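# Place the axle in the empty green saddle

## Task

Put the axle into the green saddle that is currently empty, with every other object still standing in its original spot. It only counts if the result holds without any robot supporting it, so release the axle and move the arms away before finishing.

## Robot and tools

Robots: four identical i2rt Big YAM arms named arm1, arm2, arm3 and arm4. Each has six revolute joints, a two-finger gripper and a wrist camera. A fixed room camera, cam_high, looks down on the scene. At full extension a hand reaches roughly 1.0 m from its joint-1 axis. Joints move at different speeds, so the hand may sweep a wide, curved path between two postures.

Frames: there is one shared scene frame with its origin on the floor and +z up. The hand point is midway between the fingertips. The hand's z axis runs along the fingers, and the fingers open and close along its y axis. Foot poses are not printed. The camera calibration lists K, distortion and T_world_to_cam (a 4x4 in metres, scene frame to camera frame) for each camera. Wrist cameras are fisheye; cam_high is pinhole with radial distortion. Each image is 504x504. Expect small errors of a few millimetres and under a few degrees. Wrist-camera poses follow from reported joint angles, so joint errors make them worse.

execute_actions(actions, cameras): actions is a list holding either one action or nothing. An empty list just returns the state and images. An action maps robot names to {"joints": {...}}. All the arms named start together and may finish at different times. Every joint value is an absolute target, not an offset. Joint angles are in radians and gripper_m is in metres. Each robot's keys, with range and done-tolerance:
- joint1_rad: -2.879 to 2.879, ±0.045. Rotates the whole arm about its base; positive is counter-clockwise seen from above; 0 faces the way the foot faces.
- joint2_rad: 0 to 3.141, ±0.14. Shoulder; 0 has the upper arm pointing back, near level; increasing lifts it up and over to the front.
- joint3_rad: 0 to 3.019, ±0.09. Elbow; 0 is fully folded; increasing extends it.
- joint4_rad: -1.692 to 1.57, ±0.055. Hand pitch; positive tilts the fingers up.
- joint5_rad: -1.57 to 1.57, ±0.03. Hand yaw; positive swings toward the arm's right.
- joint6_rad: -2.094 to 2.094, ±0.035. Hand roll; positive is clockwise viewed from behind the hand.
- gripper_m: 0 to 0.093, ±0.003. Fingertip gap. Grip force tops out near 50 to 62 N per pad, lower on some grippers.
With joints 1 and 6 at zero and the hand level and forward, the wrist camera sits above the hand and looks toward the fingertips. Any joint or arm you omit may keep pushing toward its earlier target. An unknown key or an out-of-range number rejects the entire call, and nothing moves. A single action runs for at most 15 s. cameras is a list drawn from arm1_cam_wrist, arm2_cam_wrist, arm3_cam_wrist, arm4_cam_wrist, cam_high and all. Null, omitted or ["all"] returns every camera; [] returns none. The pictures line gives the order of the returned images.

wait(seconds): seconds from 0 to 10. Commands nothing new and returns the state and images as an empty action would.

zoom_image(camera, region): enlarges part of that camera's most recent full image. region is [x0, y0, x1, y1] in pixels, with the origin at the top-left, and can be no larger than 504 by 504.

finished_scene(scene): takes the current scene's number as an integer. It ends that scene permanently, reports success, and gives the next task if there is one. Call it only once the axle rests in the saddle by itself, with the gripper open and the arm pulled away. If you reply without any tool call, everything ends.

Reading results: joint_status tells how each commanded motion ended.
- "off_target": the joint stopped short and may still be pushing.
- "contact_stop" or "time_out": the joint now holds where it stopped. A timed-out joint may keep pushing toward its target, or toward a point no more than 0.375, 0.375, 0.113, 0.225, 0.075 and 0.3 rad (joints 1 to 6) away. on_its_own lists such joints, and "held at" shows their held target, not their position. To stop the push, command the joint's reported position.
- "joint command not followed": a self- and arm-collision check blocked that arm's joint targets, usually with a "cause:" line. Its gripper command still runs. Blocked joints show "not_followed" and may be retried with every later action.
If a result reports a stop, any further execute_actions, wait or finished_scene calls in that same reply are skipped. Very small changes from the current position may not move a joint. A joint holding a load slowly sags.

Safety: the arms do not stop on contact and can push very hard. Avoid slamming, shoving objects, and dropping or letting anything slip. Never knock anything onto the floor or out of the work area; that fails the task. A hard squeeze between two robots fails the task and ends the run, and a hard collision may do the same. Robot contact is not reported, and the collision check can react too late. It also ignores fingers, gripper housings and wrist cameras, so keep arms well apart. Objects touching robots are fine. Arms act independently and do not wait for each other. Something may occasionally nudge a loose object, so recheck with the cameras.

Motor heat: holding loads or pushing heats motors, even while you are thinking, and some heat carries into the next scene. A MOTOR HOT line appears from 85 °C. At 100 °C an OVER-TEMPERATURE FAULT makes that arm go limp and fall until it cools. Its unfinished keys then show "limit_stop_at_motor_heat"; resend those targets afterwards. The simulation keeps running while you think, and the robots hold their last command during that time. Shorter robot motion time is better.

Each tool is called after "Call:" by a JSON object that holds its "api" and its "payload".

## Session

Call:
{"api": "execute_actions", "payload": {"actions": []}}

Scene clock: 0.00 s.
arm1.joint_positions: joint1_rad=+0.809 joint2_rad=+0.442 joint3_rad=+1.465 joint4_rad=-1.391 joint5_rad=+0.028 joint6_rad=-0.137 gripper_m=+0.094
arm1.joint_status: not commanded
arm1.hand: x=-0.5473 y=+0.2490 z=+1.3597 quat_wxyz=(-0.504, -0.266, -0.780, +0.257) (m; scene frame)
arm2.joint_positions: joint1_rad=+0.650 joint2_rad=+0.539 joint3_rad=+1.379 joint4_rad=-1.407 joint5_rad=+0.290 joint6_rad=+0.203 gripper_m=+0.094
arm2.joint_status: not commanded
arm2.hand: x=-0.7124 y=-0.1694 z=+1.3432 quat_wxyz=(-0.287, +0.695, -0.524, -0.400) (m; scene frame)
arm3.joint_positions: joint1_rad=+0.686 joint2_rad=+0.552 joint3_rad=+1.357 joint4_rad=-1.360 joint5_rad=+0.073 joint6_rad=-0.438 gripper_m=+0.094
arm3.joint_status: not commanded
arm3.hand: x=+0.7466 y=+0.1746 z=+1.3615 quat_wxyz=(-0.361, -0.235, -0.840, +0.332) (m; scene frame)
arm4.joint_positions: joint1_rad=+0.612 joint2_rad=+0.488 joint3_rad=+1.429 joint4_rad=-1.399 joint5_rad=-0.014 joint6_rad=+0.181 gripper_m=+0.095
arm4.joint_status: not commanded
arm4.hand: x=+0.5494 y=-0.2201 z=+1.3392 quat_wxyz=(-0.189, +0.717, -0.449, -0.499) (m; scene frame)
pictures: arm1_cam_wrist, arm2_cam_wrist, arm3_cam_wrist, arm4_cam_wrist, cam_high
camera_calibration (this result's frames):
arm1_cam_wrist: T_world_to_cam=[[-0.675978, -0.723549, 0.139751, -0.381955], [-0.670513, 0.525225, -0.523976, 0.217517], [0.305721, -0.447901, -0.84019, 1.54388], [0, 0, 0, 1]] pos_world=[-0.584343, 0.300897, 1.4645]
arm2_cam_wrist: T_world_to_cam=[[0.957795, 0.28614, -0.0274238, 0.768812], [0.255271, -0.89055, -0.376508, 0.539573], [-0.132156, 0.353617, -0.926008, 1.33037], [0, 0, 0, 1]] pos_world=[-0.698285, -0.209912, 1.45617]
arm3_cam_wrist: T_world_to_cam=[[-0.620444, -0.681076, 0.388824, 0.0522413], [-0.784244, 0.540959, -0.303851, 0.911044], [-0.00339219, -0.493456, -0.869764, 1.40165], [0, 0, 0, 1]] pos_world=[0.751648, 0.234393, 1.47561]
arm4_cam_wrist: T_world_to_cam=[[0.834104, 0.523294, -0.174454, -0.108928], [0.403822, -0.794734, -0.453129, 0.215232], [-0.375764, 0.307509, -0.874208, 1.56972], [0, 0, 0, 1]] pos_world=[0.593787, -0.25465, 1.45079]
Images, in order (width x height): arm1_cam_wrist 504x504, arm2_cam_wrist 504x504, arm3_cam_wrist 504x504, arm4_cam_wrist 504x504, cam_high 504x504.

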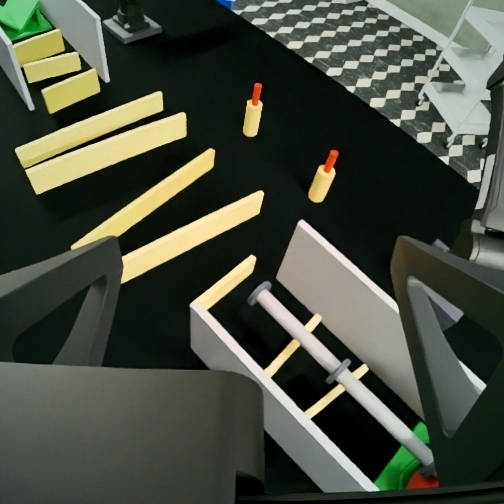

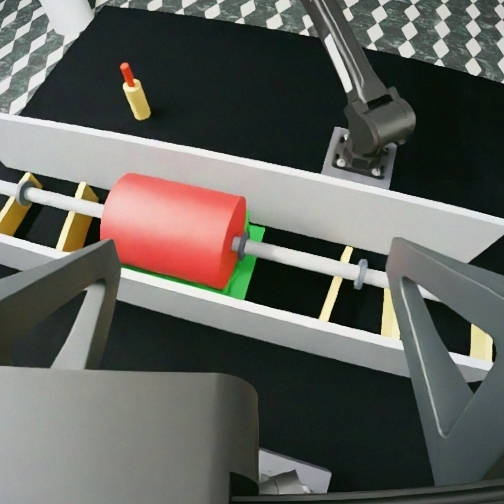

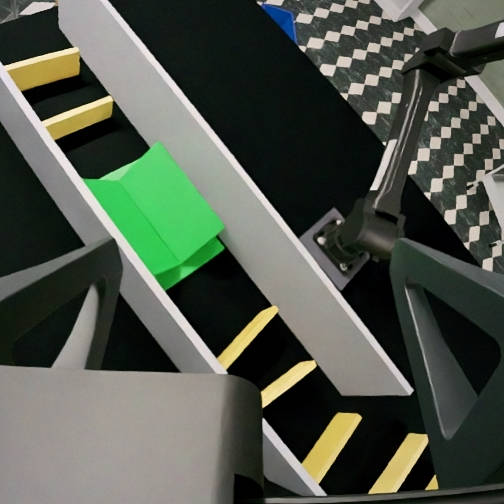

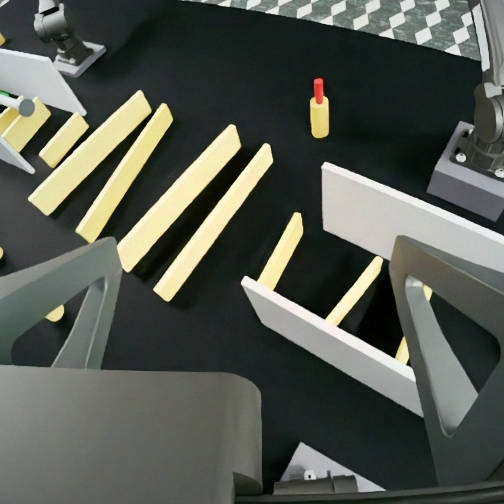

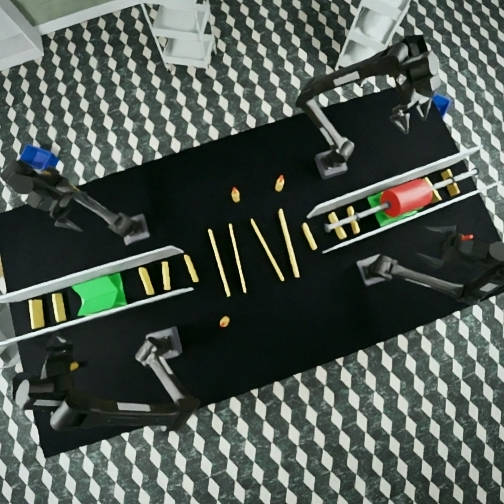

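Call:
{"api": "execute_actions", "payload": {"actions": [{"arm1":{"joints":{"joint1_rad":-0.216,"joint2_rad":0.9,"joint3_rad":1.30,"joint4_rad":-1.53,"joint5_rad":0,"joint6_rad":-1.79}},"arm2":{"joints":{"joint1_rad":0.98,"joint2_rad":1.3,"joint3_rad":1.88,"joint4_rad":-1.53,"joint5_rad":0,"joint6_rad":-0.595}},"arm3":{"joints":{"joint1_rad":-0.2,"joint2_rad":0.35,"joint3_rad":1.0,"joint4_rad":-1.6,"joint5_rad":0,"joint6_rad":-1.9}},"arm4":{"joints":{"joint1_rad":0.9,"joint2_rad":0.9,"joint3_rad":1.5,"joint4_rad":-1.6,"joint5_rad":0,"joint6_rad":-0.6}}}], "cameras": []}}

Call:
{"api": "execute_actions", "payload": {"actions": [{"arm1":{"joints":{"joint2_rad":1.31}},"arm2":{"joints":{"joint2_rad":1.9}}}]}}

Scene clock: 2.67 s.
arm1.joint_positions: joint1_rad=-0.211 joint2_rad=+0.909 joint3_rad=+1.279 joint4_rad=-1.518 joint5_rad=+0.000 joint6_rad=-1.774 gripper_m=+0.094
arm1.joint_status: all done
arm1.hand: x=-0.7076 y=+0.0566 z=+1.1522 quat_wxyz=(+0.043, -0.009, -0.978, +0.204) (m; scene frame)
arm2.joint_positions: joint1_rad=+0.969 joint2_rad=+1.302 joint3_rad=+1.840 joint4_rad=-1.519 joint5_rad=+0.004 joint6_rad=-0.584 gripper_m=+0.094
arm2.joint_status: all done
arm2.hand: x=-1.0089 y=-0.0900 z=+1.3087 quat_wxyz=(-0.164, +0.957, -0.014, -0.239) (m; scene frame)
arm3.joint_positions: joint1_rad=-0.194 joint2_rad=+0.342 joint3_rad=+1.003 joint4_rad=-1.589 joint5_rad=+0.003 joint6_rad=-1.887 gripper_m=+0.094
arm3.joint_status: all done
arm3.hand: x=+0.6015 y=+0.2178 z=+1.1860 quat_wxyz=(+0.083, +0.031, -0.949, +0.303) (m; scene frame)
arm4.joint_positions: joint1_rad=+0.895 joint2_rad=+0.894 joint3_rad=+1.487 joint4_rad=-1.590 joint5_rad=-0.002 joint6_rad=-0.588 gripper_m=+0.095
arm4.joint_status: all done
arm4.hand: x=+0.4189 y=-0.1754 z=+1.2485 quat_wxyz=(-0.166, +0.957, -0.034, -0.237) (m; scene frame)
pictures: none
No camera images: the call's "cameras" was empty. Leave "cameras" out to get every camera's image.

Scene clock: 4.20 s.
arm1.joint_positions: joint1_rad=-0.211 joint2_rad=+1.322 joint3_rad=+1.279 joint4_rad=-1.520 joint5_rad=+0.000 joint6_rad=-1.775 gripper_m=+0.094
arm1.joint_status: all done
arm1.hand: x=-0.7243 y=-0.0194 z=+1.0189 quat_wxyz=(-0.001, -0.009, -1.000, +0.002) (m; scene frame)
arm2.joint_positions: joint1_rad=+0.969 joint2_rad=+1.909 joint3_rad=+1.857 joint4_rad=-1.521 joint5_rad=+0.004 joint6_rad=-0.584 gripper_m=+0.094
arm2.joint_status: all done
arm2.hand: x=-1.1246 y=-0.0092 z=+1.0038 quat_wxyz=(-0.001, +1.000, -0.013, +0.001) (m; scene frame)
arm3.joint_positions: joint1_rad=-0.194 joint2_rad=+0.342 joint3_rad=+1.003 joint4_rad=-1.589 joint5_rad=+0.003 joint6_rad=-1.887 gripper_m=+0.094
arm3.joint_status: not commanded
arm3.hand: x=+0.6015 y=+0.2178 z=+1.1860 quat_wxyz=(+0.083, +0.031, -0.949, +0.303) (m; scene frame)
arm4.joint_positions: joint1_rad=+0.895 joint2_rad=+0.894 joint3_rad=+1.487 joint4_rad=-1.590 joint5_rad=-0.002 joint6_rad=-0.588 gripper_m=+0.095
arm4.joint_status: not commanded
arm4.hand: x=+0.4189 y=-0.1754 z=+1.2485 quat_wxyz=(-0.166, +0.957, -0.034, -0.237) (m; scene frame)
pictures: arm1_cam_wrist, arm2_cam_wrist, arm3_cam_wrist, arm4_cam_wrist, cam_high
camera_calibration (this result's frames):
arm1_cam_wrist: T_world_to_cam=[[-0.0118024, -0.999873, 0.0107137, -0.0410042], [-0.801541, 0.0158661, 0.597729, -1.18643], [-0.597823, -0.00153281, -0.801626, 0.506417], [0, 0, 0, 1]] pos_world=[-0.648709, -0.0213988, 1.11556]
arm2_cam_wrist: T_world_to_cam=[[0.0325696, 0.999466, -0.00262416, 0.0496355], [0.798059, -0.0244255, 0.602084, 0.29578], [0.601699, -0.0217039, -0.798428, 1.59874], [0, 0, 0, 1]] pos_world=[-1.19963, -0.00768555, 1.09852]
arm3_cam_wrist: T_world_to_cam=[[0.118792, -0.821603, 0.557545, -0.554276], [-0.712403, 0.320616, 0.62425, -0.375382], [-0.691644, -0.471353, -0.547226, 1.29651], [0, 0, 0, 1]] pos_world=[0.695142, 0.276072, 1.25285]
arm4_cam_wrist: T_world_to_cam=[[0.14428, 0.941198, 0.3055, -0.276279], [0.974358, -0.188995, 0.122099, -0.588562], [0.172657, 0.28005, -0.944331, 1.28059], [0, 0, 0, 1]] pos_world=[0.392228, -0.209832, 1.36557]
Images, in order (width x height): arm1_cam_wrist 504x504, arm2_cam_wrist 504x504, arm3_cam_wrist 504x504, arm4_cam_wrist 504x504, cam_high 504x504.

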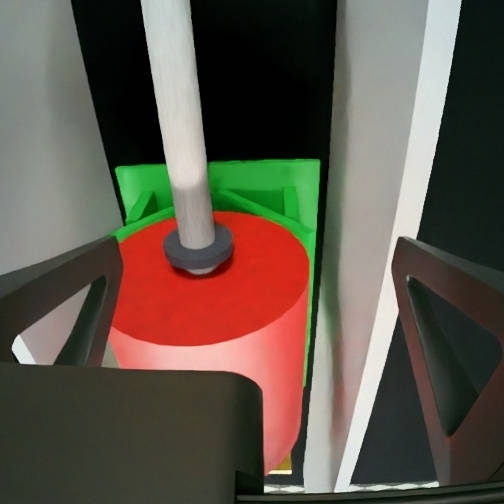

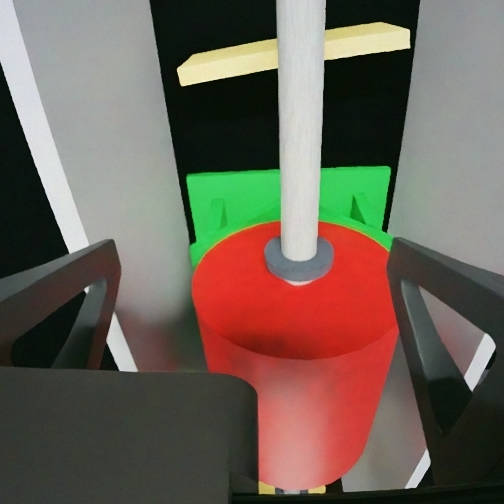

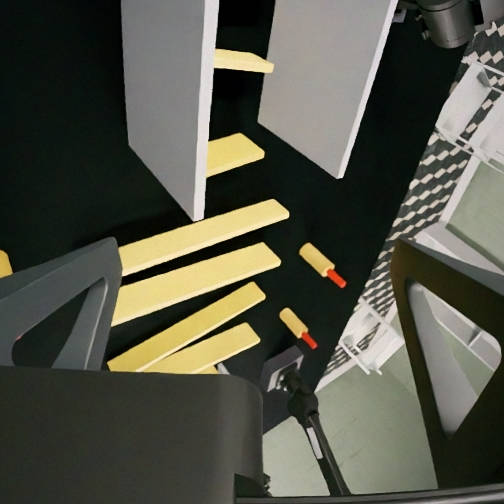

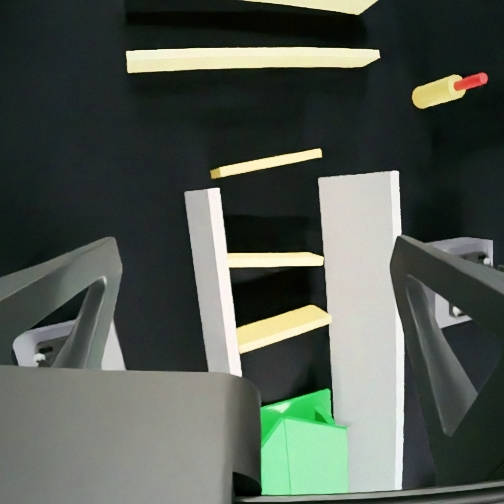

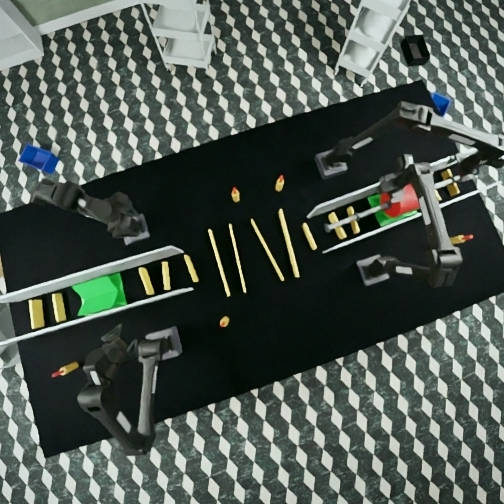

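Call:
{"api": "execute_actions", "payload": {"actions": [{"arm1":{"joints":{"joint1_rad":-0.245,"joint2_rad":1.2,"joint3_rad":1.165,"joint6_rad":-1.84}},"arm2":{"joints":{"joint1_rad":0.915,"joint2_rad":1.965,"joint3_rad":1.975,"joint4_rad":-1.55,"joint6_rad":-0.67}}}], "cameras": []}}

Call:
{"api": "execute_actions", "payload": {"actions": [{"arm1":{"joints":{"joint2_rad":1.23,"joint3_rad":1.02,"joint4_rad":-1.345}},"arm2":{"joints":{"joint2_rad":1.99,"joint3_rad":1.80,"joint4_rad":-1.358}}}], "cameras": ["arm2_cam_wrist","arm1_cam_wrist"]}}

Scene clock: 5.63 s.
arm1.joint_positions: joint1_rad=-0.240 joint2_rad=+1.202 joint3_rad=+1.164 joint4_rad=-1.523 joint5_rad=+0.000 joint6_rad=-1.824 gripper_m=+0.094
arm1.joint_status: all done
arm1.hand: x=-0.7237 y=+0.0270 z=+1.0151 quat_wxyz=(+0.000, +0.002, -1.000, +0.004) (m; scene frame)
arm2.joint_positions: joint1_rad=+0.917 joint2_rad=+1.942 joint3_rad=+1.921 joint4_rad=-1.541 joint5_rad=+0.003 joint6_rad=-0.658 gripper_m=+0.094
arm2.joint_status: all done
arm2.hand: x=-1.1177 y=+0.0236 z=+1.0088 quat_wxyz=(-0.004, +1.000, -0.002, -0.003) (m; scene frame)
arm3.joint_positions: joint1_rad=-0.194 joint2_rad=+0.342 joint3_rad=+1.003 joint4_rad=-1.589 joint5_rad=+0.003 joint6_rad=-1.887 gripper_m=+0.094
arm3.joint_status: not commanded
arm3.hand: x=+0.6015 y=+0.2178 z=+1.1860 quat_wxyz=(+0.083, +0.031, -0.949, +0.303) (m; scene frame)
arm4.joint_positions: joint1_rad=+0.895 joint2_rad=+0.894 joint3_rad=+1.487 joint4_rad=-1.590 joint5_rad=-0.002 joint6_rad=-0.588 gripper_m=+0.095
arm4.joint_status: not commanded
arm4.hand: x=+0.4189 y=-0.1754 z=+1.2485 quat_wxyz=(-0.166, +0.957, -0.034, -0.237) (m; scene frame)
pictures: none
No camera images: the call's "cameras" was empty. Leave "cameras" out to get every camera's image.

Scene clock: 6.70 s.
arm1.joint_positions: joint1_rad=-0.240 joint2_rad=+1.222 joint3_rad=+1.012 joint4_rad=-1.359 joint5_rad=+0.000 joint6_rad=-1.825 gripper_m=+0.094
arm1.joint_status: all done
arm1.hand: x=-0.7229 y=+0.0297 z=+0.9512 quat_wxyz=(-0.002, +0.002, -1.000, +0.000) (m; scene frame)
arm2.joint_positions: joint1_rad=+0.917 joint2_rad=+1.982 joint3_rad=+1.797 joint4_rad=-1.370 joint5_rad=+0.003 joint6_rad=-0.659 gripper_m=+0.094
arm2.joint_status: all done
arm2.hand: x=-1.1243 y=+0.0287 z=+0.9384 quat_wxyz=(-0.006, +1.000, -0.002, -0.006) (m; scene frame)
arm3.joint_positions: joint1_rad=-0.194 joint2_rad=+0.342 joint3_rad=+1.003 joint4_rad=-1.589 joint5_rad=+0.003 joint6_rad=-1.887 gripper_m=+0.094
arm3.joint_status: not commanded
arm3.hand: x=+0.6015 y=+0.2178 z=+1.1860 quat_wxyz=(+0.083, +0.031, -0.949, +0.303) (m; scene frame)
arm4.joint_positions: joint1_rad=+0.895 joint2_rad=+0.894 joint3_rad=+1.487 joint4_rad=-1.590 joint5_rad=-0.002 joint6_rad=-0.588 gripper_m=+0.095
arm4.joint_status: not commanded
arm4.hand: x=+0.4189 y=-0.1754 z=+1.2485 quat_wxyz=(-0.166, +0.957, -0.034, -0.237) (m; scene frame)
pictures: arm1_cam_wrist, arm2_cam_wrist
camera_calibration (this result's frames):
arm1_cam_wrist: T_world_to_cam=[[0.00880292, -0.999948, 0.00516741, 0.0289376], [-0.802355, -0.0039792, 0.596833, -1.14472], [-0.596782, -0.00939997, -0.802349, 0.45469], [0, 0, 0, 1]] pos_world=[-0.647374, 0.0286551, 1.04787]
arm2_cam_wrist: T_world_to_cam=[[0.00896533, 0.999933, 0.00727427, -0.0243278], [0.806549, -0.0115312, 0.591055, 0.355364], [0.5911, 0.000568047, -0.806598, 1.5422], [0, 0, 0, 1]] pos_world=[-1.19799, 0.0275479, 1.03407]
Images, in order (width x height): arm1_cam_wrist 504x504, arm2_cam_wrist 504x504.

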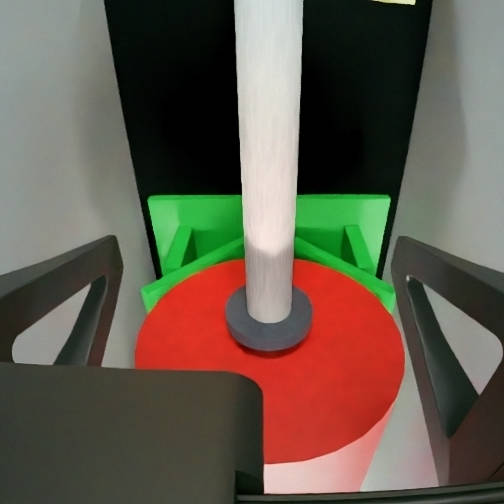

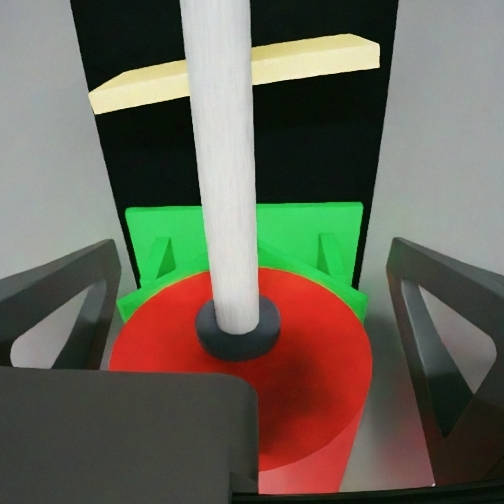

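Call:
{"api": "execute_actions", "payload": {"actions": [{"arm1":{"joints":{"joint2_rad":1.325,"joint3_rad":0.855,"joint4_rad":-1.09}},"arm2":{"joints":{"joint1_rad":0.945,"joint2_rad":2.05,"joint3_rad":1.655,"joint4_rad":-1.16,"joint6_rad":-0.65}}}], "cameras": ["arm2_cam_wrist","arm1_cam_wrist"]}}

Scene clock: 8.07 s.
arm1.joint_positions: joint1_rad=-0.240 joint2_rad=+1.329 joint3_rad=+0.839 joint4_rad=-1.103 joint5_rad=+0.000 joint6_rad=-1.825 gripper_m=+0.094
arm1.joint_status: all done
arm1.hand: x=-0.7222 y=+0.0313 z=+0.8561 quat_wxyz=(-0.004, +0.002, -1.000, -0.012) (m; scene frame)
arm2.joint_positions: joint1_rad=+0.934 joint2_rad=+2.052 joint3_rad=+1.648 joint4_rad=-1.172 joint5_rad=+0.003 joint6_rad=-0.659 gripper_m=+0.094
arm2.joint_status: all done
arm2.hand: x=-1.1245 y=+0.0159 z=+0.8426 quat_wxyz=(+0.001, +1.000, +0.007, +0.003) (m; scene frame)
arm3.joint_positions: joint1_rad=-0.194 joint2_rad=+0.342 joint3_rad=+1.003 joint4_rad=-1.589 joint5_rad=+0.003 joint6_rad=-1.887 gripper_m=+0.094
arm3.joint_status: not commanded
arm3.hand: x=+0.6015 y=+0.2178 z=+1.1860 quat_wxyz=(+0.083, +0.031, -0.949, +0.303) (m; scene frame)
arm4.joint_positions: joint1_rad=+0.895 joint2_rad=+0.894 joint3_rad=+1.487 joint4_rad=-1.590 joint5_rad=-0.002 joint6_rad=-0.588 gripper_m=+0.095
arm4.joint_status: not commanded
arm4.hand: x=+0.4189 y=-0.1754 z=+1.2485 quat_wxyz=(-0.166, +0.957, -0.034, -0.237) (m; scene frame)
pictures: arm1_cam_wrist, arm2_cam_wrist
camera_calibration (this result's frames):
arm1_cam_wrist: T_world_to_cam=[[0.00928511, -0.9998, -0.0176896, 0.0509322], [-0.805836, -0.0179558, 0.591867, -1.08523], [-0.592066, 0.00875939, -0.805842, 0.384628], [0, 0, 0, 1]] pos_world=[-0.647266, 0.0280668, 0.953163]
arm2_cam_wrist: T_world_to_cam=[[-0.0078501, 0.999954, -0.00546318, -0.0189819], [0.796613, 0.00955595, 0.604415, 0.389222], [0.604439, 0.000392682, -0.796651, 1.47176], [0, 0, 0, 1]] pos_world=[-1.1998, 0.0146837, 0.937124]
Images, in order (width x height): arm1_cam_wrist 504x504, arm2_cam_wrist 504x504.

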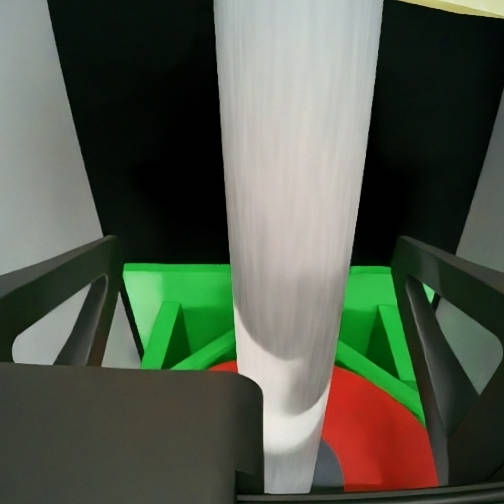

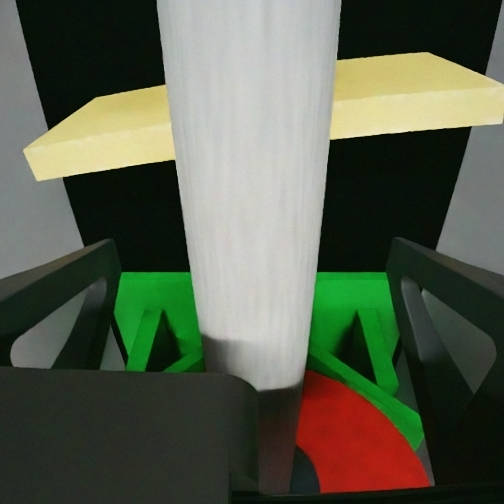

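Call:
{"api": "execute_actions", "payload": {"actions": [{"arm1":{"joints":{"joint4_rad":-1.06,"gripper_m":0}},"arm2":{"joints":{"gripper_m":0}}}], "cameras": []}}

Call:
{"api": "execute_actions", "payload": {"actions": [{"arm1":{"joints":{"joint2_rad":1.24,"joint3_rad":1.055,"joint4_rad":-1.28}},"arm2":{"joints":{"joint2_rad":1.93,"joint3_rad":1.81,"joint4_rad":-1.315}}}], "cameras": ["arm2_cam_wrist","arm1_cam_wrist"]}}

Call:
{"api": "execute_actions", "payload": {"actions": [{"arm1":{"joints":{"joint2_rad":1.202,"joint3_rad":1.198,"joint4_rad":-1.46}},"arm2":{"joints":{"joint2_rad":1.90,"joint3_rad":1.93,"joint4_rad":-1.47}}}], "cameras": ["arm2_cam_wrist","arm1_cam_wrist"]}}

Scene clock: 9.33 s.
arm1.joint_positions: joint1_rad=-0.240 joint2_rad=+1.329 joint3_rad=+0.840 joint4_rad=-1.066 joint5_rad=-0.001 joint6_rad=-1.842 gripper_m=+0.021
arm1.joint_status: gripper_m off_target (ended at +0.021, target +0.000); the others done
arm1.hand: x=-0.7242 y=+0.0222 z=+0.8564 quat_wxyz=(+0.000, +0.011, -1.000, +0.006) (m; scene frame)
arm2.joint_positions: joint1_rad=+0.934 joint2_rad=+2.052 joint3_rad=+1.648 joint4_rad=-1.169 joint5_rad=+0.005 joint6_rad=-0.665 gripper_m=+0.020
arm2.joint_status: gripper_m off_target (ended at +0.020, target +0.000)
arm2.hand: x=-1.1250 y=+0.0166 z=+0.8426 quat_wxyz=(-0.001, +1.000, +0.010, +0.002) (m; scene frame)
arm3.joint_positions: joint1_rad=-0.194 joint2_rad=+0.342 joint3_rad=+1.003 joint4_rad=-1.589 joint5_rad=+0.003 joint6_rad=-1.887 gripper_m=+0.094
arm3.joint_status: not commanded
arm3.hand: x=+0.6015 y=+0.2178 z=+1.1860 quat_wxyz=(+0.083, +0.031, -0.949, +0.303) (m; scene frame)
arm4.joint_positions: joint1_rad=+0.895 joint2_rad=+0.894 joint3_rad=+1.487 joint4_rad=-1.590 joint5_rad=-0.002 joint6_rad=-0.588 gripper_m=+0.095
arm4.joint_status: not commanded
arm4.hand: x=+0.4189 y=-0.1754 z=+1.2485 quat_wxyz=(-0.166, +0.957, -0.034, -0.237) (m; scene frame)
pictures: none
No camera images: the call's "cameras" was empty. Leave "cameras" out to get every camera's image.

Scene clock: 10.43 s.
arm1.joint_positions: joint1_rad=-0.239 joint2_rad=+1.270 joint3_rad=+0.986 joint4_rad=-1.271 joint5_rad=+0.009 joint6_rad=-1.835 gripper_m=+0.021
arm1.joint_status: all done
arm1.hand: x=-0.7273 y=+0.0157 z=+0.9265 quat_wxyz=(+0.005, +0.008, -1.000, +0.005) (m; scene frame)
arm2.joint_positions: joint1_rad=+0.943 joint2_rad=+1.974 joint3_rad=+1.733 joint4_rad=-1.309 joint5_rad=+0.000 joint6_rad=-0.649 gripper_m=+0.020
arm2.joint_status: all done
arm2.hand: x=-1.1295 y=+0.0122 z=+0.9194 quat_wxyz=(-0.006, +1.000, +0.006, -0.009) (m; scene frame)
arm3.joint_positions: joint1_rad=-0.194 joint2_rad=+0.342 joint3_rad=+1.003 joint4_rad=-1.589 joint5_rad=+0.003 joint6_rad=-1.887 gripper_m=+0.094
arm3.joint_status: not commanded
arm3.hand: x=+0.6015 y=+0.2178 z=+1.1860 quat_wxyz=(+0.083, +0.031, -0.949, +0.303) (m; scene frame)
arm4.joint_positions: joint1_rad=+0.895 joint2_rad=+0.894 joint3_rad=+1.487 joint4_rad=-1.590 joint5_rad=-0.002 joint6_rad=-0.588 gripper_m=+0.095
arm4.joint_status: not commanded
arm4.hand: x=+0.4189 y=-0.1754 z=+1.2485 quat_wxyz=(-0.166, +0.957, -0.034, -0.237) (m; scene frame)
pictures: arm1_cam_wrist, arm2_cam_wrist
camera_calibration (this result's frames):
arm1_cam_wrist: T_world_to_cam=[[0.0210513, -0.99965, 0.0160047, 0.0139667], [-0.794883, -0.00702539, 0.606722, -1.13728], [-0.606397, -0.0254942, -0.794753, 0.418292], [0, 0, 0, 1]] pos_world=[-0.650646, 0.016636, 1.02223]
arm2_cam_wrist: T_world_to_cam=[[-0.00705646, 0.999941, 0.00824346, -0.026576], [0.810167, 0.000884662, 0.586199, 0.379], [0.586157, 0.0108151, -0.810126, 1.52752], [0, 0, 0, 1]] pos_world=[-1.20261, 0.00971893, 1.01554]
Images, in order (width x height): arm1_cam_wrist 504x504, arm2_cam_wrist 504x504.

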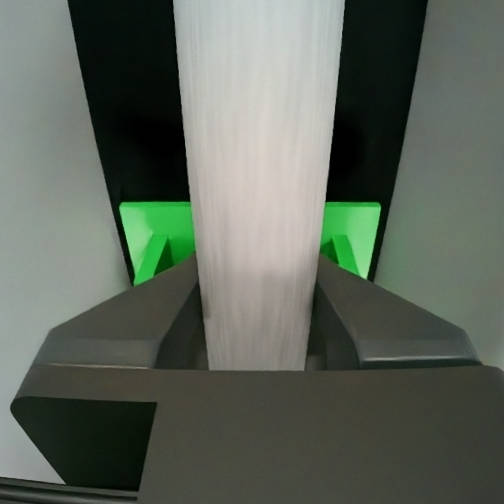

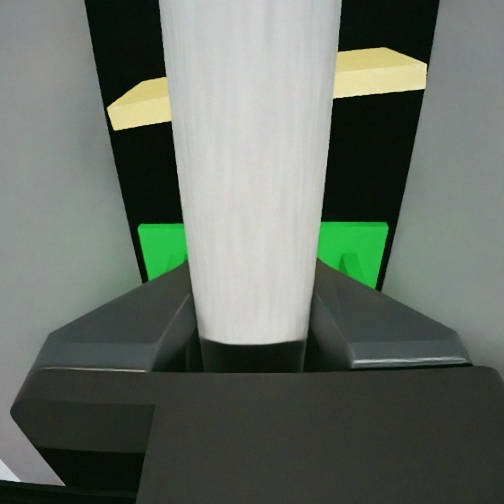

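Scene clock: 11.63 s.
arm1.joint_positions: joint1_rad=-0.240 joint2_rad=+1.234 joint3_rad=+1.124 joint4_rad=-1.448 joint5_rad=+0.001 joint6_rad=-1.833 gripper_m=+0.021
arm1.joint_status: all done
arm1.hand: x=-0.7263 y=+0.0168 z=+0.9894 quat_wxyz=(+0.000, +0.006, -1.000, +0.004) (m; scene frame)
arm2.joint_positions: joint1_rad=+0.943 joint2_rad=+1.950 joint3_rad=+1.851 joint4_rad=-1.461 joint5_rad=+0.001 joint6_rad=-0.646 gripper_m=+0.020
arm2.joint_status: all done
arm2.hand: x=-1.1286 y=+0.0116 z=+0.9771 quat_wxyz=(-0.003, +1.000, +0.005, -0.004) (m; scene frame)
arm3.joint_positions: joint1_rad=-0.194 joint2_rad=+0.342 joint3_rad=+1.003 joint4_rad=-1.589 joint5_rad=+0.003 joint6_rad=-1.887 gripper_m=+0.094
arm3.joint_status: not commanded
arm3.hand: x=+0.6015 y=+0.2178 z=+1.1860 quat_wxyz=(+0.083, +0.031, -0.949, +0.303) (m; scene frame)
arm4.joint_positions: joint1_rad=+0.895 joint2_rad=+0.894 joint3_rad=+1.487 joint4_rad=-1.590 joint5_rad=-0.002 joint6_rad=-0.588 gripper_m=+0.095
arm4.joint_status: not commanded
arm4.hand: x=+0.4189 y=-0.1754 z=+1.2485 quat_wxyz=(-0.166, +0.957, -0.034, -0.237) (m; scene frame)
pictures: arm1_cam_wrist, arm2_cam_wrist
camera_calibration (this result's frames):
arm1_cam_wrist: T_world_to_cam=[[0.0171986, -0.999748, 0.0144568, 0.0128519], [-0.800167, -0.00509243, 0.599756, -1.17166], [-0.599531, -0.0218828, -0.800052, 0.479154], [0, 0, 0, 1]] pos_world=[-0.650478, 0.0173673, 1.08587]
arm2_cam_wrist: T_world_to_cam=[[-0.00443417, 0.999988, 0.00212161, -0.0175515], [0.804985, 0.00231073, 0.593291, 0.331605], [0.593279, 0.00433862, -0.804985, 1.57684], [0, 0, 0, 1]] pos_world=[-1.20252, 0.00994374, 1.07263]
Images, in order (width x height): arm1_cam_wrist 504x504, arm2_cam_wrist 504x504.

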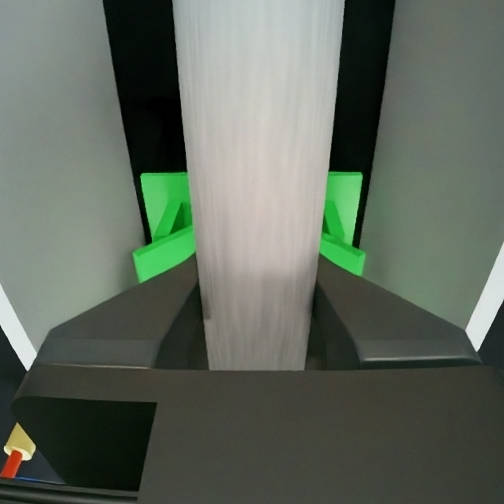

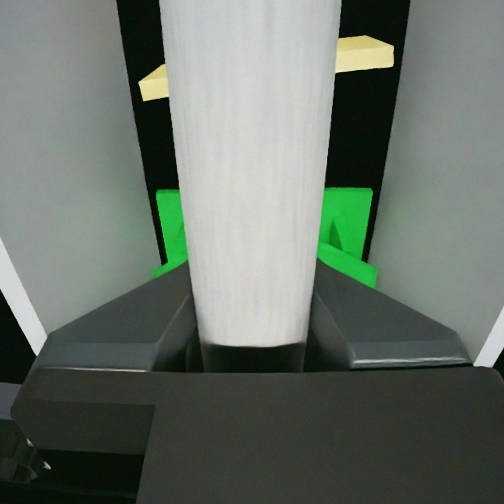

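Call:
{"api": "execute_actions", "payload": {"actions": [{"arm1":{"joints":{"joint1_rad":0.11,"joint2_rad":1.187,"joint3_rad":1.13,"joint4_rad":-1.452,"joint6_rad":-1.465}},"arm2":{"joints":{"joint1_rad":0.796,"joint2_rad":1.69,"joint3_rad":1.548,"joint4_rad":-1.355,"joint6_rad":-0.787}}}], "cameras": []}}

Call:
{"api": "execute_actions", "payload": {"actions": [{"arm1":{"joints":{"joint1_rad":0.445,"joint2_rad":1.287,"joint3_rad":1.25,"joint4_rad":-1.44,"joint6_rad":-1.13}},"arm2":{"joints":{"joint1_rad":0.606,"joint2_rad":1.50,"joint3_rad":1.308,"joint4_rad":-1.312,"joint6_rad":-0.977}}}], "cameras": ["arm1_cam_wrist","cam_high"]}}

Scene clock: 14.10 s.
arm1.joint_positions: joint1_rad=+0.107 joint2_rad=+1.218 joint3_rad=+1.095 joint4_rad=-1.457 joint5_rad=-0.015 joint6_rad=-1.471 gripper_m=+0.021
arm1.joint_status: all done
arm1.hand: x=-0.6065 y=+0.0198 z=+0.9843 quat_wxyz=(-0.009, -0.001, -1.000, -0.007) (m; scene frame)
arm2.joint_positions: joint1_rad=+0.793 joint2_rad=+1.727 joint3_rad=+1.521 joint4_rad=-1.364 joint5_rad=-0.004 joint6_rad=-0.783 gripper_m=+0.020
arm2.joint_status: all done
arm2.hand: x=-1.0088 y=+0.0194 z=+0.9742 quat_wxyz=(+0.001, +1.000, -0.002, -0.002) (m; scene frame)
arm3.joint_positions: joint1_rad=-0.194 joint2_rad=+0.342 joint3_rad=+1.003 joint4_rad=-1.589 joint5_rad=+0.003 joint6_rad=-1.887 gripper_m=+0.094
arm3.joint_status: not commanded
arm3.hand: x=+0.6015 y=+0.2178 z=+1.1860 quat_wxyz=(+0.083, +0.031, -0.949, +0.303) (m; scene frame)
arm4.joint_positions: joint1_rad=+0.895 joint2_rad=+0.894 joint3_rad=+1.487 joint4_rad=-1.590 joint5_rad=-0.002 joint6_rad=-0.588 gripper_m=+0.095
arm4.joint_status: not commanded
arm4.hand: x=+0.4189 y=-0.1754 z=+1.2485 quat_wxyz=(-0.166, +0.957, -0.034, -0.237) (m; scene frame)
pictures: none
No camera images: the call's "cameras" was empty. Leave "cameras" out to get every camera's image.

Scene clock: 15.10 s.
arm1.joint_positions: joint1_rad=+0.442 joint2_rad=+1.304 joint3_rad=+1.174 joint4_rad=-1.445 joint5_rad=-0.013 joint6_rad=-1.129 gripper_m=+0.021
arm1.joint_status: all done
arm1.hand: x=-0.4859 y=+0.0185 z=+0.9864 quat_wxyz=(-0.007, -0.005, -1.000, -0.006) (m; scene frame)
arm2.joint_positions: joint1_rad=+0.598 joint2_rad=+1.529 joint3_rad=+1.283 joint4_rad=-1.316 joint5_rad=+0.000 joint6_rad=-0.969 gripper_m=+0.020
arm2.joint_status: all done
arm2.hand: x=-0.8879 y=+0.0216 z=+0.9769 quat_wxyz=(-0.004, +1.000, -0.006, -0.003) (m; scene frame)
arm3.joint_positions: joint1_rad=-0.194 joint2_rad=+0.342 joint3_rad=+1.003 joint4_rad=-1.589 joint5_rad=+0.003 joint6_rad=-1.887 gripper_m=+0.094
arm3.joint_status: not commanded
arm3.hand: x=+0.6015 y=+0.2178 z=+1.1860 quat_wxyz=(+0.083, +0.031, -0.949, +0.303) (m; scene frame)
arm4.joint_positions: joint1_rad=+0.895 joint2_rad=+0.894 joint3_rad=+1.487 joint4_rad=-1.590 joint5_rad=-0.002 joint6_rad=-0.588 gripper_m=+0.095
arm4.joint_status: not commanded
arm4.hand: x=+0.4189 y=-0.1754 z=+1.2485 quat_wxyz=(-0.166, +0.957, -0.034, -0.237) (m; scene frame)
pictures: arm1_cam_wrist, cam_high
camera_calibration (this result's frames):
arm1_cam_wrist: T_world_to_cam=[[-0.00378966, -0.999976, -0.00584451, 0.0202546], [-0.808865, -0.000371229, 0.587995, -0.970169], [-0.587983, 0.00695572, -0.808844, 0.634604], [0, 0, 0, 1]] pos_world=[-0.411522, 0.0154798, 1.08387]
Images, in order (width x height): arm1_cam_wrist 504x504, cam_high 504x504.

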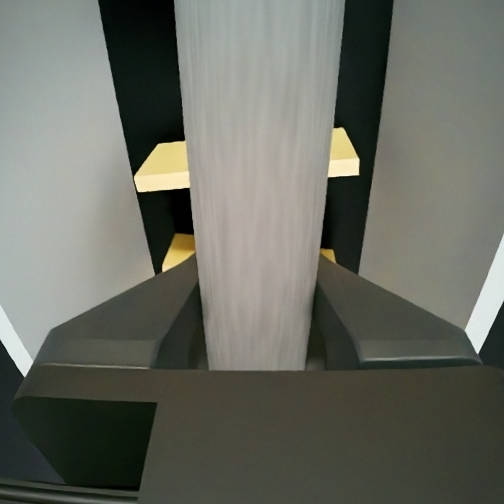

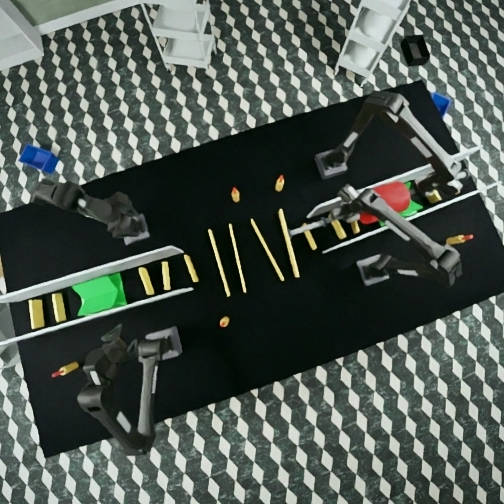

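Call:
{"api": "execute_actions", "payload": {"actions": [{"arm1":{"joints":{"joint1_rad":0.70,"joint2_rad":1.455,"joint3_rad":1.42,"joint4_rad":-1.44,"joint6_rad":-0.875}},"arm2":{"joints":{"joint1_rad":0.355,"joint2_rad":1.365,"joint3_rad":1.158,"joint4_rad":-1.308,"joint6_rad":-1.232}}}], "cameras": []}}

Call:
{"api": "execute_actions", "payload": {"actions": [{"arm1":{"joints":{"joint1_rad":0.878,"joint2_rad":1.66,"joint3_rad":1.67,"joint4_rad":-1.485,"joint6_rad":-0.697}},"arm2":{"joints":{"joint1_rad":0.042,"joint2_rad":1.303,"joint3_rad":1.098,"joint4_rad":-1.31,"joint6_rad":-1.543}},"arm4":{"joints":{"joint1_rad":0.945,"joint2_rad":1.3,"joint3_rad":2.09,"joint4_rad":-1.61,"joint6_rad":-0.62}}}], "cameras": []}}

Call:
{"api": "execute_actions", "payload": {"actions": [{"arm1":{"joints":{"joint1_rad":0.985,"joint2_rad":1.94,"joint3_rad":2.08,"joint4_rad":-1.60,"joint6_rad":-0.59}},"arm2":{"joints":{"joint1_rad":-0.283,"joint2_rad":1.335,"joint3_rad":1.165,"joint4_rad":-1.31,"joint6_rad":-1.866}},"arm4":{"joints":{"joint2_rad":1.74}}}], "cameras": ["cam_high"]}}

Call:
{"api": "execute_actions", "payload": {"actions": [{"arm4":{"joints":{"joint2_rad":1.90}}}], "cameras": ["arm4_cam_wrist"]}}

Scene clock: 16.70 s.
arm1.joint_positions: joint1_rad=+0.701 joint2_rad=+1.475 joint3_rad=+1.344 joint4_rad=-1.441 joint5_rad=-0.006 joint6_rad=-0.872 gripper_m=+0.021
arm1.joint_status: all done
arm1.hand: x=-0.3653 y=+0.0174 z=+0.9863 quat_wxyz=(-0.003, -0.004, -1.000, -0.004) (m; scene frame)
arm2.joint_positions: joint1_rad=+0.340 joint2_rad=+1.392 joint3_rad=+1.132 joint4_rad=-1.313 joint5_rad=-0.001 joint6_rad=-1.230 gripper_m=+0.020
arm2.joint_status: all done
arm2.hand: x=-0.7664 y=+0.0186 z=+0.9748 quat_wxyz=(+0.002, +1.000, -0.005, +0.000) (m; scene frame)
arm3.joint_positions: joint1_rad=-0.194 joint2_rad=+0.342 joint3_rad=+1.003 joint4_rad=-1.589 joint5_rad=+0.003 joint6_rad=-1.887 gripper_m=+0.094
arm3.joint_status: not commanded
arm3.hand: x=+0.6015 y=+0.2178 z=+1.1860 quat_wxyz=(+0.083, +0.031, -0.949, +0.303) (m; scene frame)
arm4.joint_positions: joint1_rad=+0.895 joint2_rad=+0.894 joint3_rad=+1.487 joint4_rad=-1.590 joint5_rad=-0.002 joint6_rad=-0.588 gripper_m=+0.095
arm4.joint_status: not commanded
arm4.hand: x=+0.4189 y=-0.1754 z=+1.2485 quat_wxyz=(-0.166, +0.957, -0.034, -0.237) (m; scene frame)
pictures: none
No camera images: the call's "cameras" was empty. Leave "cameras" out to get every camera's image.

Scene clock: 18.17 s.
arm1.joint_positions: joint1_rad=+0.882 joint2_rad=+1.680 joint3_rad=+1.590 joint4_rad=-1.485 joint5_rad=+0.005 joint6_rad=-0.703 gripper_m=+0.021
arm1.joint_status: all done
arm1.hand: x=-0.2510 y=+0.0202 z=+0.9882 quat_wxyz=(+0.001, +0.002, -1.000, -0.001) (m; scene frame)
arm2.joint_positions: joint1_rad=+0.043 joint2_rad=+1.338 joint3_rad=+1.068 joint4_rad=-1.313 joint5_rad=+0.007 joint6_rad=-1.539 gripper_m=+0.020
arm2.joint_status: all done
arm2.hand: x=-0.6507 y=+0.0157 z=+0.9708 quat_wxyz=(+0.006, +1.000, +0.001, +0.003) (m; scene frame)
arm3.joint_positions: joint1_rad=-0.194 joint2_rad=+0.342 joint3_rad=+1.003 joint4_rad=-1.589 joint5_rad=+0.003 joint6_rad=-1.887 gripper_m=+0.094
arm3.joint_status: not commanded
arm3.hand: x=+0.6015 y=+0.2178 z=+1.1860 quat_wxyz=(+0.083, +0.031, -0.949, +0.303) (m; scene frame)
arm4.joint_positions: joint1_rad=+0.941 joint2_rad=+1.292 joint3_rad=+2.055 joint4_rad=-1.606 joint5_rad=-0.002 joint6_rad=-0.608 gripper_m=+0.095
arm4.joint_status: all done
arm4.hand: x=+0.3027 y=-0.1089 z=+1.3686 quat_wxyz=(-0.205, +0.932, -0.003, -0.298) (m; scene frame)
pictures: none
No camera images: the call's "cameras" was empty. Leave "cameras" out to get every camera's image.

Scene clock: 19.77 s.
arm1.joint_positions: joint1_rad=+0.988 joint2_rad=+1.967 joint3_rad=+1.994 joint4_rad=-1.599 joint5_rad=+0.001 joint6_rad=-0.583 gripper_m=+0.021
arm1.joint_status: all done
arm1.hand: x=-0.1333 y=+0.0070 z=+0.9875 quat_wxyz=(-0.001, -0.005, -1.000, -0.001) (m; scene frame)
arm2.joint_positions: joint1_rad=-0.279 joint2_rad=+1.364 joint3_rad=+1.085 joint4_rad=-1.311 joint5_rad=+0.012 joint6_rad=-1.846 gripper_m=+0.020
arm2.joint_status: all done
arm2.hand: x=-0.5319 y=+0.0070 z=+0.9676 quat_wxyz=(+0.011, +1.000, -0.006, +0.003) (m; scene frame)
arm3.joint_positions: joint1_rad=-0.194 joint2_rad=+0.342 joint3_rad=+1.003 joint4_rad=-1.589 joint5_rad=+0.003 joint6_rad=-1.887 gripper_m=+0.094
arm3.joint_status: not commanded
arm3.hand: x=+0.6015 y=+0.2178 z=+1.1860 quat_wxyz=(+0.083, +0.031, -0.949, +0.303) (m; scene frame)
arm4.joint_positions: joint1_rad=+0.941 joint2_rad=+1.734 joint3_rad=+2.067 joint4_rad=-1.606 joint5_rad=-0.002 joint6_rad=-0.608 gripper_m=+0.095
arm4.joint_status: all done
arm4.hand: x=+0.1684 y=-0.0157 z=+1.1602 quat_wxyz=(-0.086, +0.988, -0.003, -0.129) (m; scene frame)
pictures: cam_high
Images, in order (width x height): cam_high 504x504.

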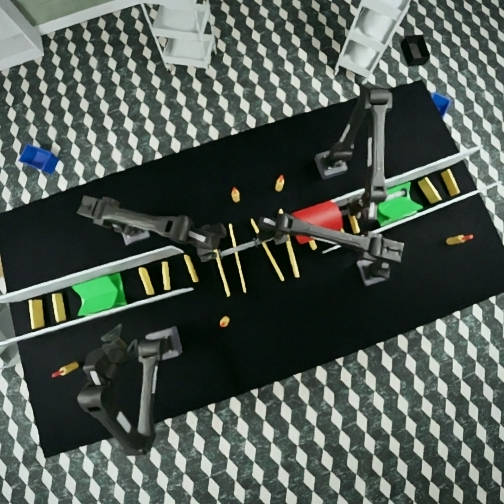

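Scene clock: 21.00 s.
arm1.joint_positions: joint1_rad=+0.988 joint2_rad=+1.967 joint3_rad=+1.994 joint4_rad=-1.599 joint5_rad=+0.001 joint6_rad=-0.583 gripper_m=+0.021
arm1.joint_status: not commanded
arm1.hand: x=-0.1333 y=+0.0070 z=+0.9875 quat_wxyz=(-0.001, -0.005, -1.000, -0.001) (m; scene frame)
arm2.joint_positions: joint1_rad=-0.279 joint2_rad=+1.364 joint3_rad=+1.085 joint4_rad=-1.311 joint5_rad=+0.012 joint6_rad=-1.846 gripper_m=+0.020
arm2.joint_status: not commanded
arm2.hand: x=-0.5319 y=+0.0070 z=+0.9676 quat_wxyz=(+0.011, +1.000, -0.006, +0.003) (m; scene frame)
arm3.joint_positions: joint1_rad=-0.194 joint2_rad=+0.342 joint3_rad=+1.003 joint4_rad=-1.589 joint5_rad=+0.003 joint6_rad=-1.887 gripper_m=+0.094
arm3.joint_status: not commanded
arm3.hand: x=+0.6015 y=+0.2178 z=+1.1860 quat_wxyz=(+0.083, +0.031, -0.949, +0.303) (m; scene frame)
arm4.joint_positions: joint1_rad=+0.941 joint2_rad=+1.910 joint3_rad=+2.067 joint4_rad=-1.606 joint5_rad=-0.002 joint6_rad=-0.609 gripper_m=+0.095
arm4.joint_status: all done
arm4.hand: x=+0.1379 y=+0.0051 z=+1.0581 quat_wxyz=(-0.036, +0.998, -0.002, -0.057) (m; scene frame)
pictures: arm4_cam_wrist
camera_calibration (this result's frames):
arm4_cam_wrist: T_world_to_cam=[[0.00762045, 0.997156, 0.0749831, -0.0850269], [0.865582, -0.0441246, 0.498819, -0.641729], [0.500709, 0.0611028, -0.863457, 0.969147], [0, 0, 0, 1]] pos_world=[0.0708569, -0.00274868, 1.1633]
Images, in order (width x height): arm4_cam_wrist 504x504.

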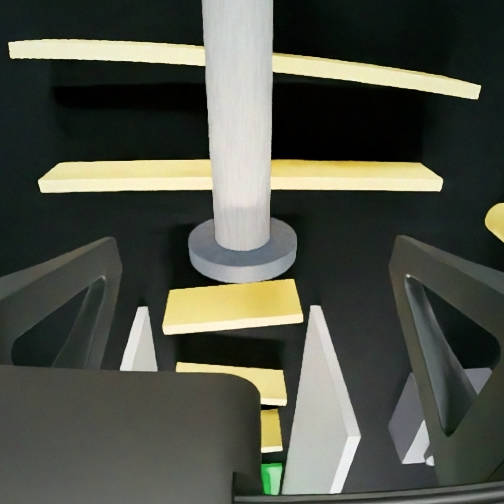

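Call:
{"api": "execute_actions", "payload": {"actions": [{"arm4":{"joints":{"joint1_rad":0.965,"joint2_rad":2.02,"joint6_rad":-0.585}}}], "cameras": ["arm4_cam_wrist"]}}

Scene clock: 22.27 s.
arm1.joint_positions: joint1_rad=+0.988 joint2_rad=+1.967 joint3_rad=+1.994 joint4_rad=-1.599 joint5_rad=+0.001 joint6_rad=-0.583 gripper_m=+0.021
arm1.joint_status: not commanded
arm1.hand: x=-0.1333 y=+0.0070 z=+0.9875 quat_wxyz=(-0.001, -0.005, -1.000, -0.001) (m; scene frame)
arm2.joint_positions: joint1_rad=-0.279 joint2_rad=+1.364 joint3_rad=+1.085 joint4_rad=-1.311 joint5_rad=+0.012 joint6_rad=-1.846 gripper_m=+0.020
arm2.joint_status: not commanded
arm2.hand: x=-0.5319 y=+0.0070 z=+0.9676 quat_wxyz=(+0.011, +1.000, -0.006, +0.003) (m; scene frame)
arm3.joint_positions: joint1_rad=-0.194 joint2_rad=+0.342 joint3_rad=+1.003 joint4_rad=-1.589 joint5_rad=+0.003 joint6_rad=-1.887 gripper_m=+0.094
arm3.joint_status: not commanded
arm3.hand: x=+0.6015 y=+0.2178 z=+1.1860 quat_wxyz=(+0.083, +0.031, -0.949, +0.303) (m; scene frame)
arm4.joint_positions: joint1_rad=+0.962 joint2_rad=+2.030 joint3_rad=+2.067 joint4_rad=-1.606 joint5_rad=-0.002 joint6_rad=-0.597 gripper_m=+0.095
arm4.joint_status: all done
arm4.hand: x=+0.1181 y=+0.0021 z=+0.9862 quat_wxyz=(-0.002, +1.000, +0.003, -0.008) (m; scene frame)
pictures: arm4_cam_wrist
camera_calibration (this result's frames):
arm4_cam_wrist: T_world_to_cam=[[-0.00651208, 0.999955, 0.00693998, -0.00767777], [0.812727, 0.00124906, 0.582644, -0.665392], [0.582609, 0.00943453, -0.812698, 0.857515], [0, 0, 0, 1]] pos_world=[0.0411364, 0.000418286, 1.08464]
Images, in order (width x height): arm4_cam_wrist 504x504.

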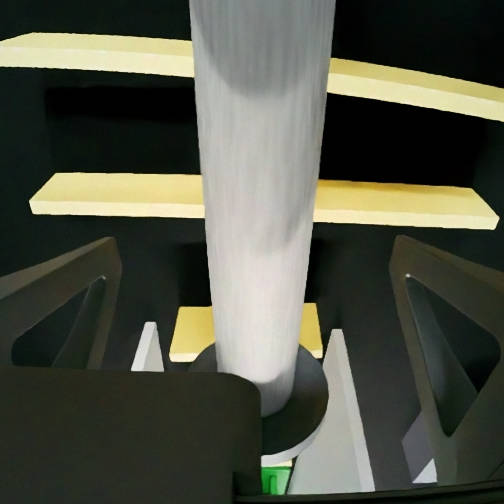

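Call:
{"api": "execute_actions", "payload": {"actions": [{"arm4":{"joints":{"joint3_rad":2.045,"joint4_rad":-1.575,"gripper_m":0.05}}}], "cameras": []}}

Call:
{"api": "execute_actions", "payload": {"actions": [{"arm4":{"joints":{"gripper_m":0}}}], "cameras": ["arm4_cam_wrist"]}}

Scene clock: 23.07 s.
arm1.joint_positions: joint1_rad=+0.988 joint2_rad=+1.967 joint3_rad=+1.994 joint4_rad=-1.599 joint5_rad=+0.001 joint6_rad=-0.583 gripper_m=+0.021
arm1.joint_status: not commanded
arm1.hand: x=-0.1333 y=+0.0070 z=+0.9875 quat_wxyz=(-0.001, -0.005, -1.000, -0.001) (m; scene frame)
arm2.joint_positions: joint1_rad=-0.279 joint2_rad=+1.364 joint3_rad=+1.085 joint4_rad=-1.311 joint5_rad=+0.012 joint6_rad=-1.846 gripper_m=+0.020
arm2.joint_status: not commanded
arm2.hand: x=-0.5319 y=+0.0070 z=+0.9676 quat_wxyz=(+0.011, +1.000, -0.006, +0.003) (m; scene frame)
arm3.joint_positions: joint1_rad=-0.194 joint2_rad=+0.342 joint3_rad=+1.003 joint4_rad=-1.589 joint5_rad=+0.003 joint6_rad=-1.887 gripper_m=+0.094
arm3.joint_status: not commanded
arm3.hand: x=+0.6015 y=+0.2178 z=+1.1860 quat_wxyz=(+0.083, +0.031, -0.949, +0.303) (m; scene frame)
arm4.joint_positions: joint1_rad=+0.962 joint2_rad=+2.029 joint3_rad=+2.048 joint4_rad=-1.588 joint5_rad=-0.002 joint6_rad=-0.596 gripper_m=+0.050
arm4.joint_status: all done
arm4.hand: x=+0.1179 y=+0.0022 z=+0.9797 quat_wxyz=(-0.002, +1.000, +0.002, -0.008) (m; scene frame)
pictures: none
No camera images: the call's "cameras" was empty. Leave "cameras" out to get every camera's image.

Scene clock: 23.67 s.
arm1.joint_positions: joint1_rad=+0.988 joint2_rad=+1.967 joint3_rad=+1.994 joint4_rad=-1.599 joint5_rad=+0.001 joint6_rad=-0.583 gripper_m=+0.021
arm1.joint_status: not commanded
arm1.hand: x=-0.1333 y=+0.0071 z=+0.9875 quat_wxyz=(-0.001, -0.005, -1.000, -0.001) (m; scene frame)
arm2.joint_positions: joint1_rad=-0.279 joint2_rad=+1.364 joint3_rad=+1.085 joint4_rad=-1.311 joint5_rad=+0.012 joint6_rad=-1.846 gripper_m=+0.020
arm2.joint_status: not commanded
arm2.hand: x=-0.5319 y=+0.0070 z=+0.9676 quat_wxyz=(+0.011, +1.000, -0.006, +0.003) (m; scene frame)
arm3.joint_positions: joint1_rad=-0.194 joint2_rad=+0.342 joint3_rad=+1.003 joint4_rad=-1.589 joint5_rad=+0.003 joint6_rad=-1.887 gripper_m=+0.094
arm3.joint_status: not commanded
arm3.hand: x=+0.6015 y=+0.2178 z=+1.1860 quat_wxyz=(+0.083, +0.031, -0.949, +0.303) (m; scene frame)
arm4.joint_positions: joint1_rad=+0.962 joint2_rad=+2.029 joint3_rad=+2.048 joint4_rad=-1.587 joint5_rad=-0.001 joint6_rad=-0.589 gripper_m=+0.023
arm4.joint_status: gripper_m off_target (ended at +0.023, target +0.000)
arm4.hand: x=+0.1177 y=+0.0025 z=+0.9797 quat_wxyz=(-0.002, +1.000, -0.001, -0.009) (m; scene frame)
pictures: arm4_cam_wrist
camera_calibration (this result's frames):
arm4_cam_wrist: T_world_to_cam=[[0.00152772, 0.999963, 0.00850791, -0.0104857], [0.813399, -0.0061917, 0.581673, -0.660405], [0.581704, 0.00603169, -0.813378, 0.853209], [0, 0, 0, 1]] pos_world=[0.0408741, 0.00124999, 1.07821]
Images, in order (width x height): arm4_cam_wrist 504x504.

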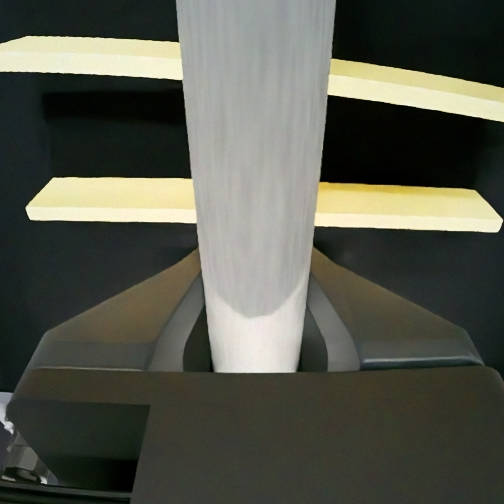

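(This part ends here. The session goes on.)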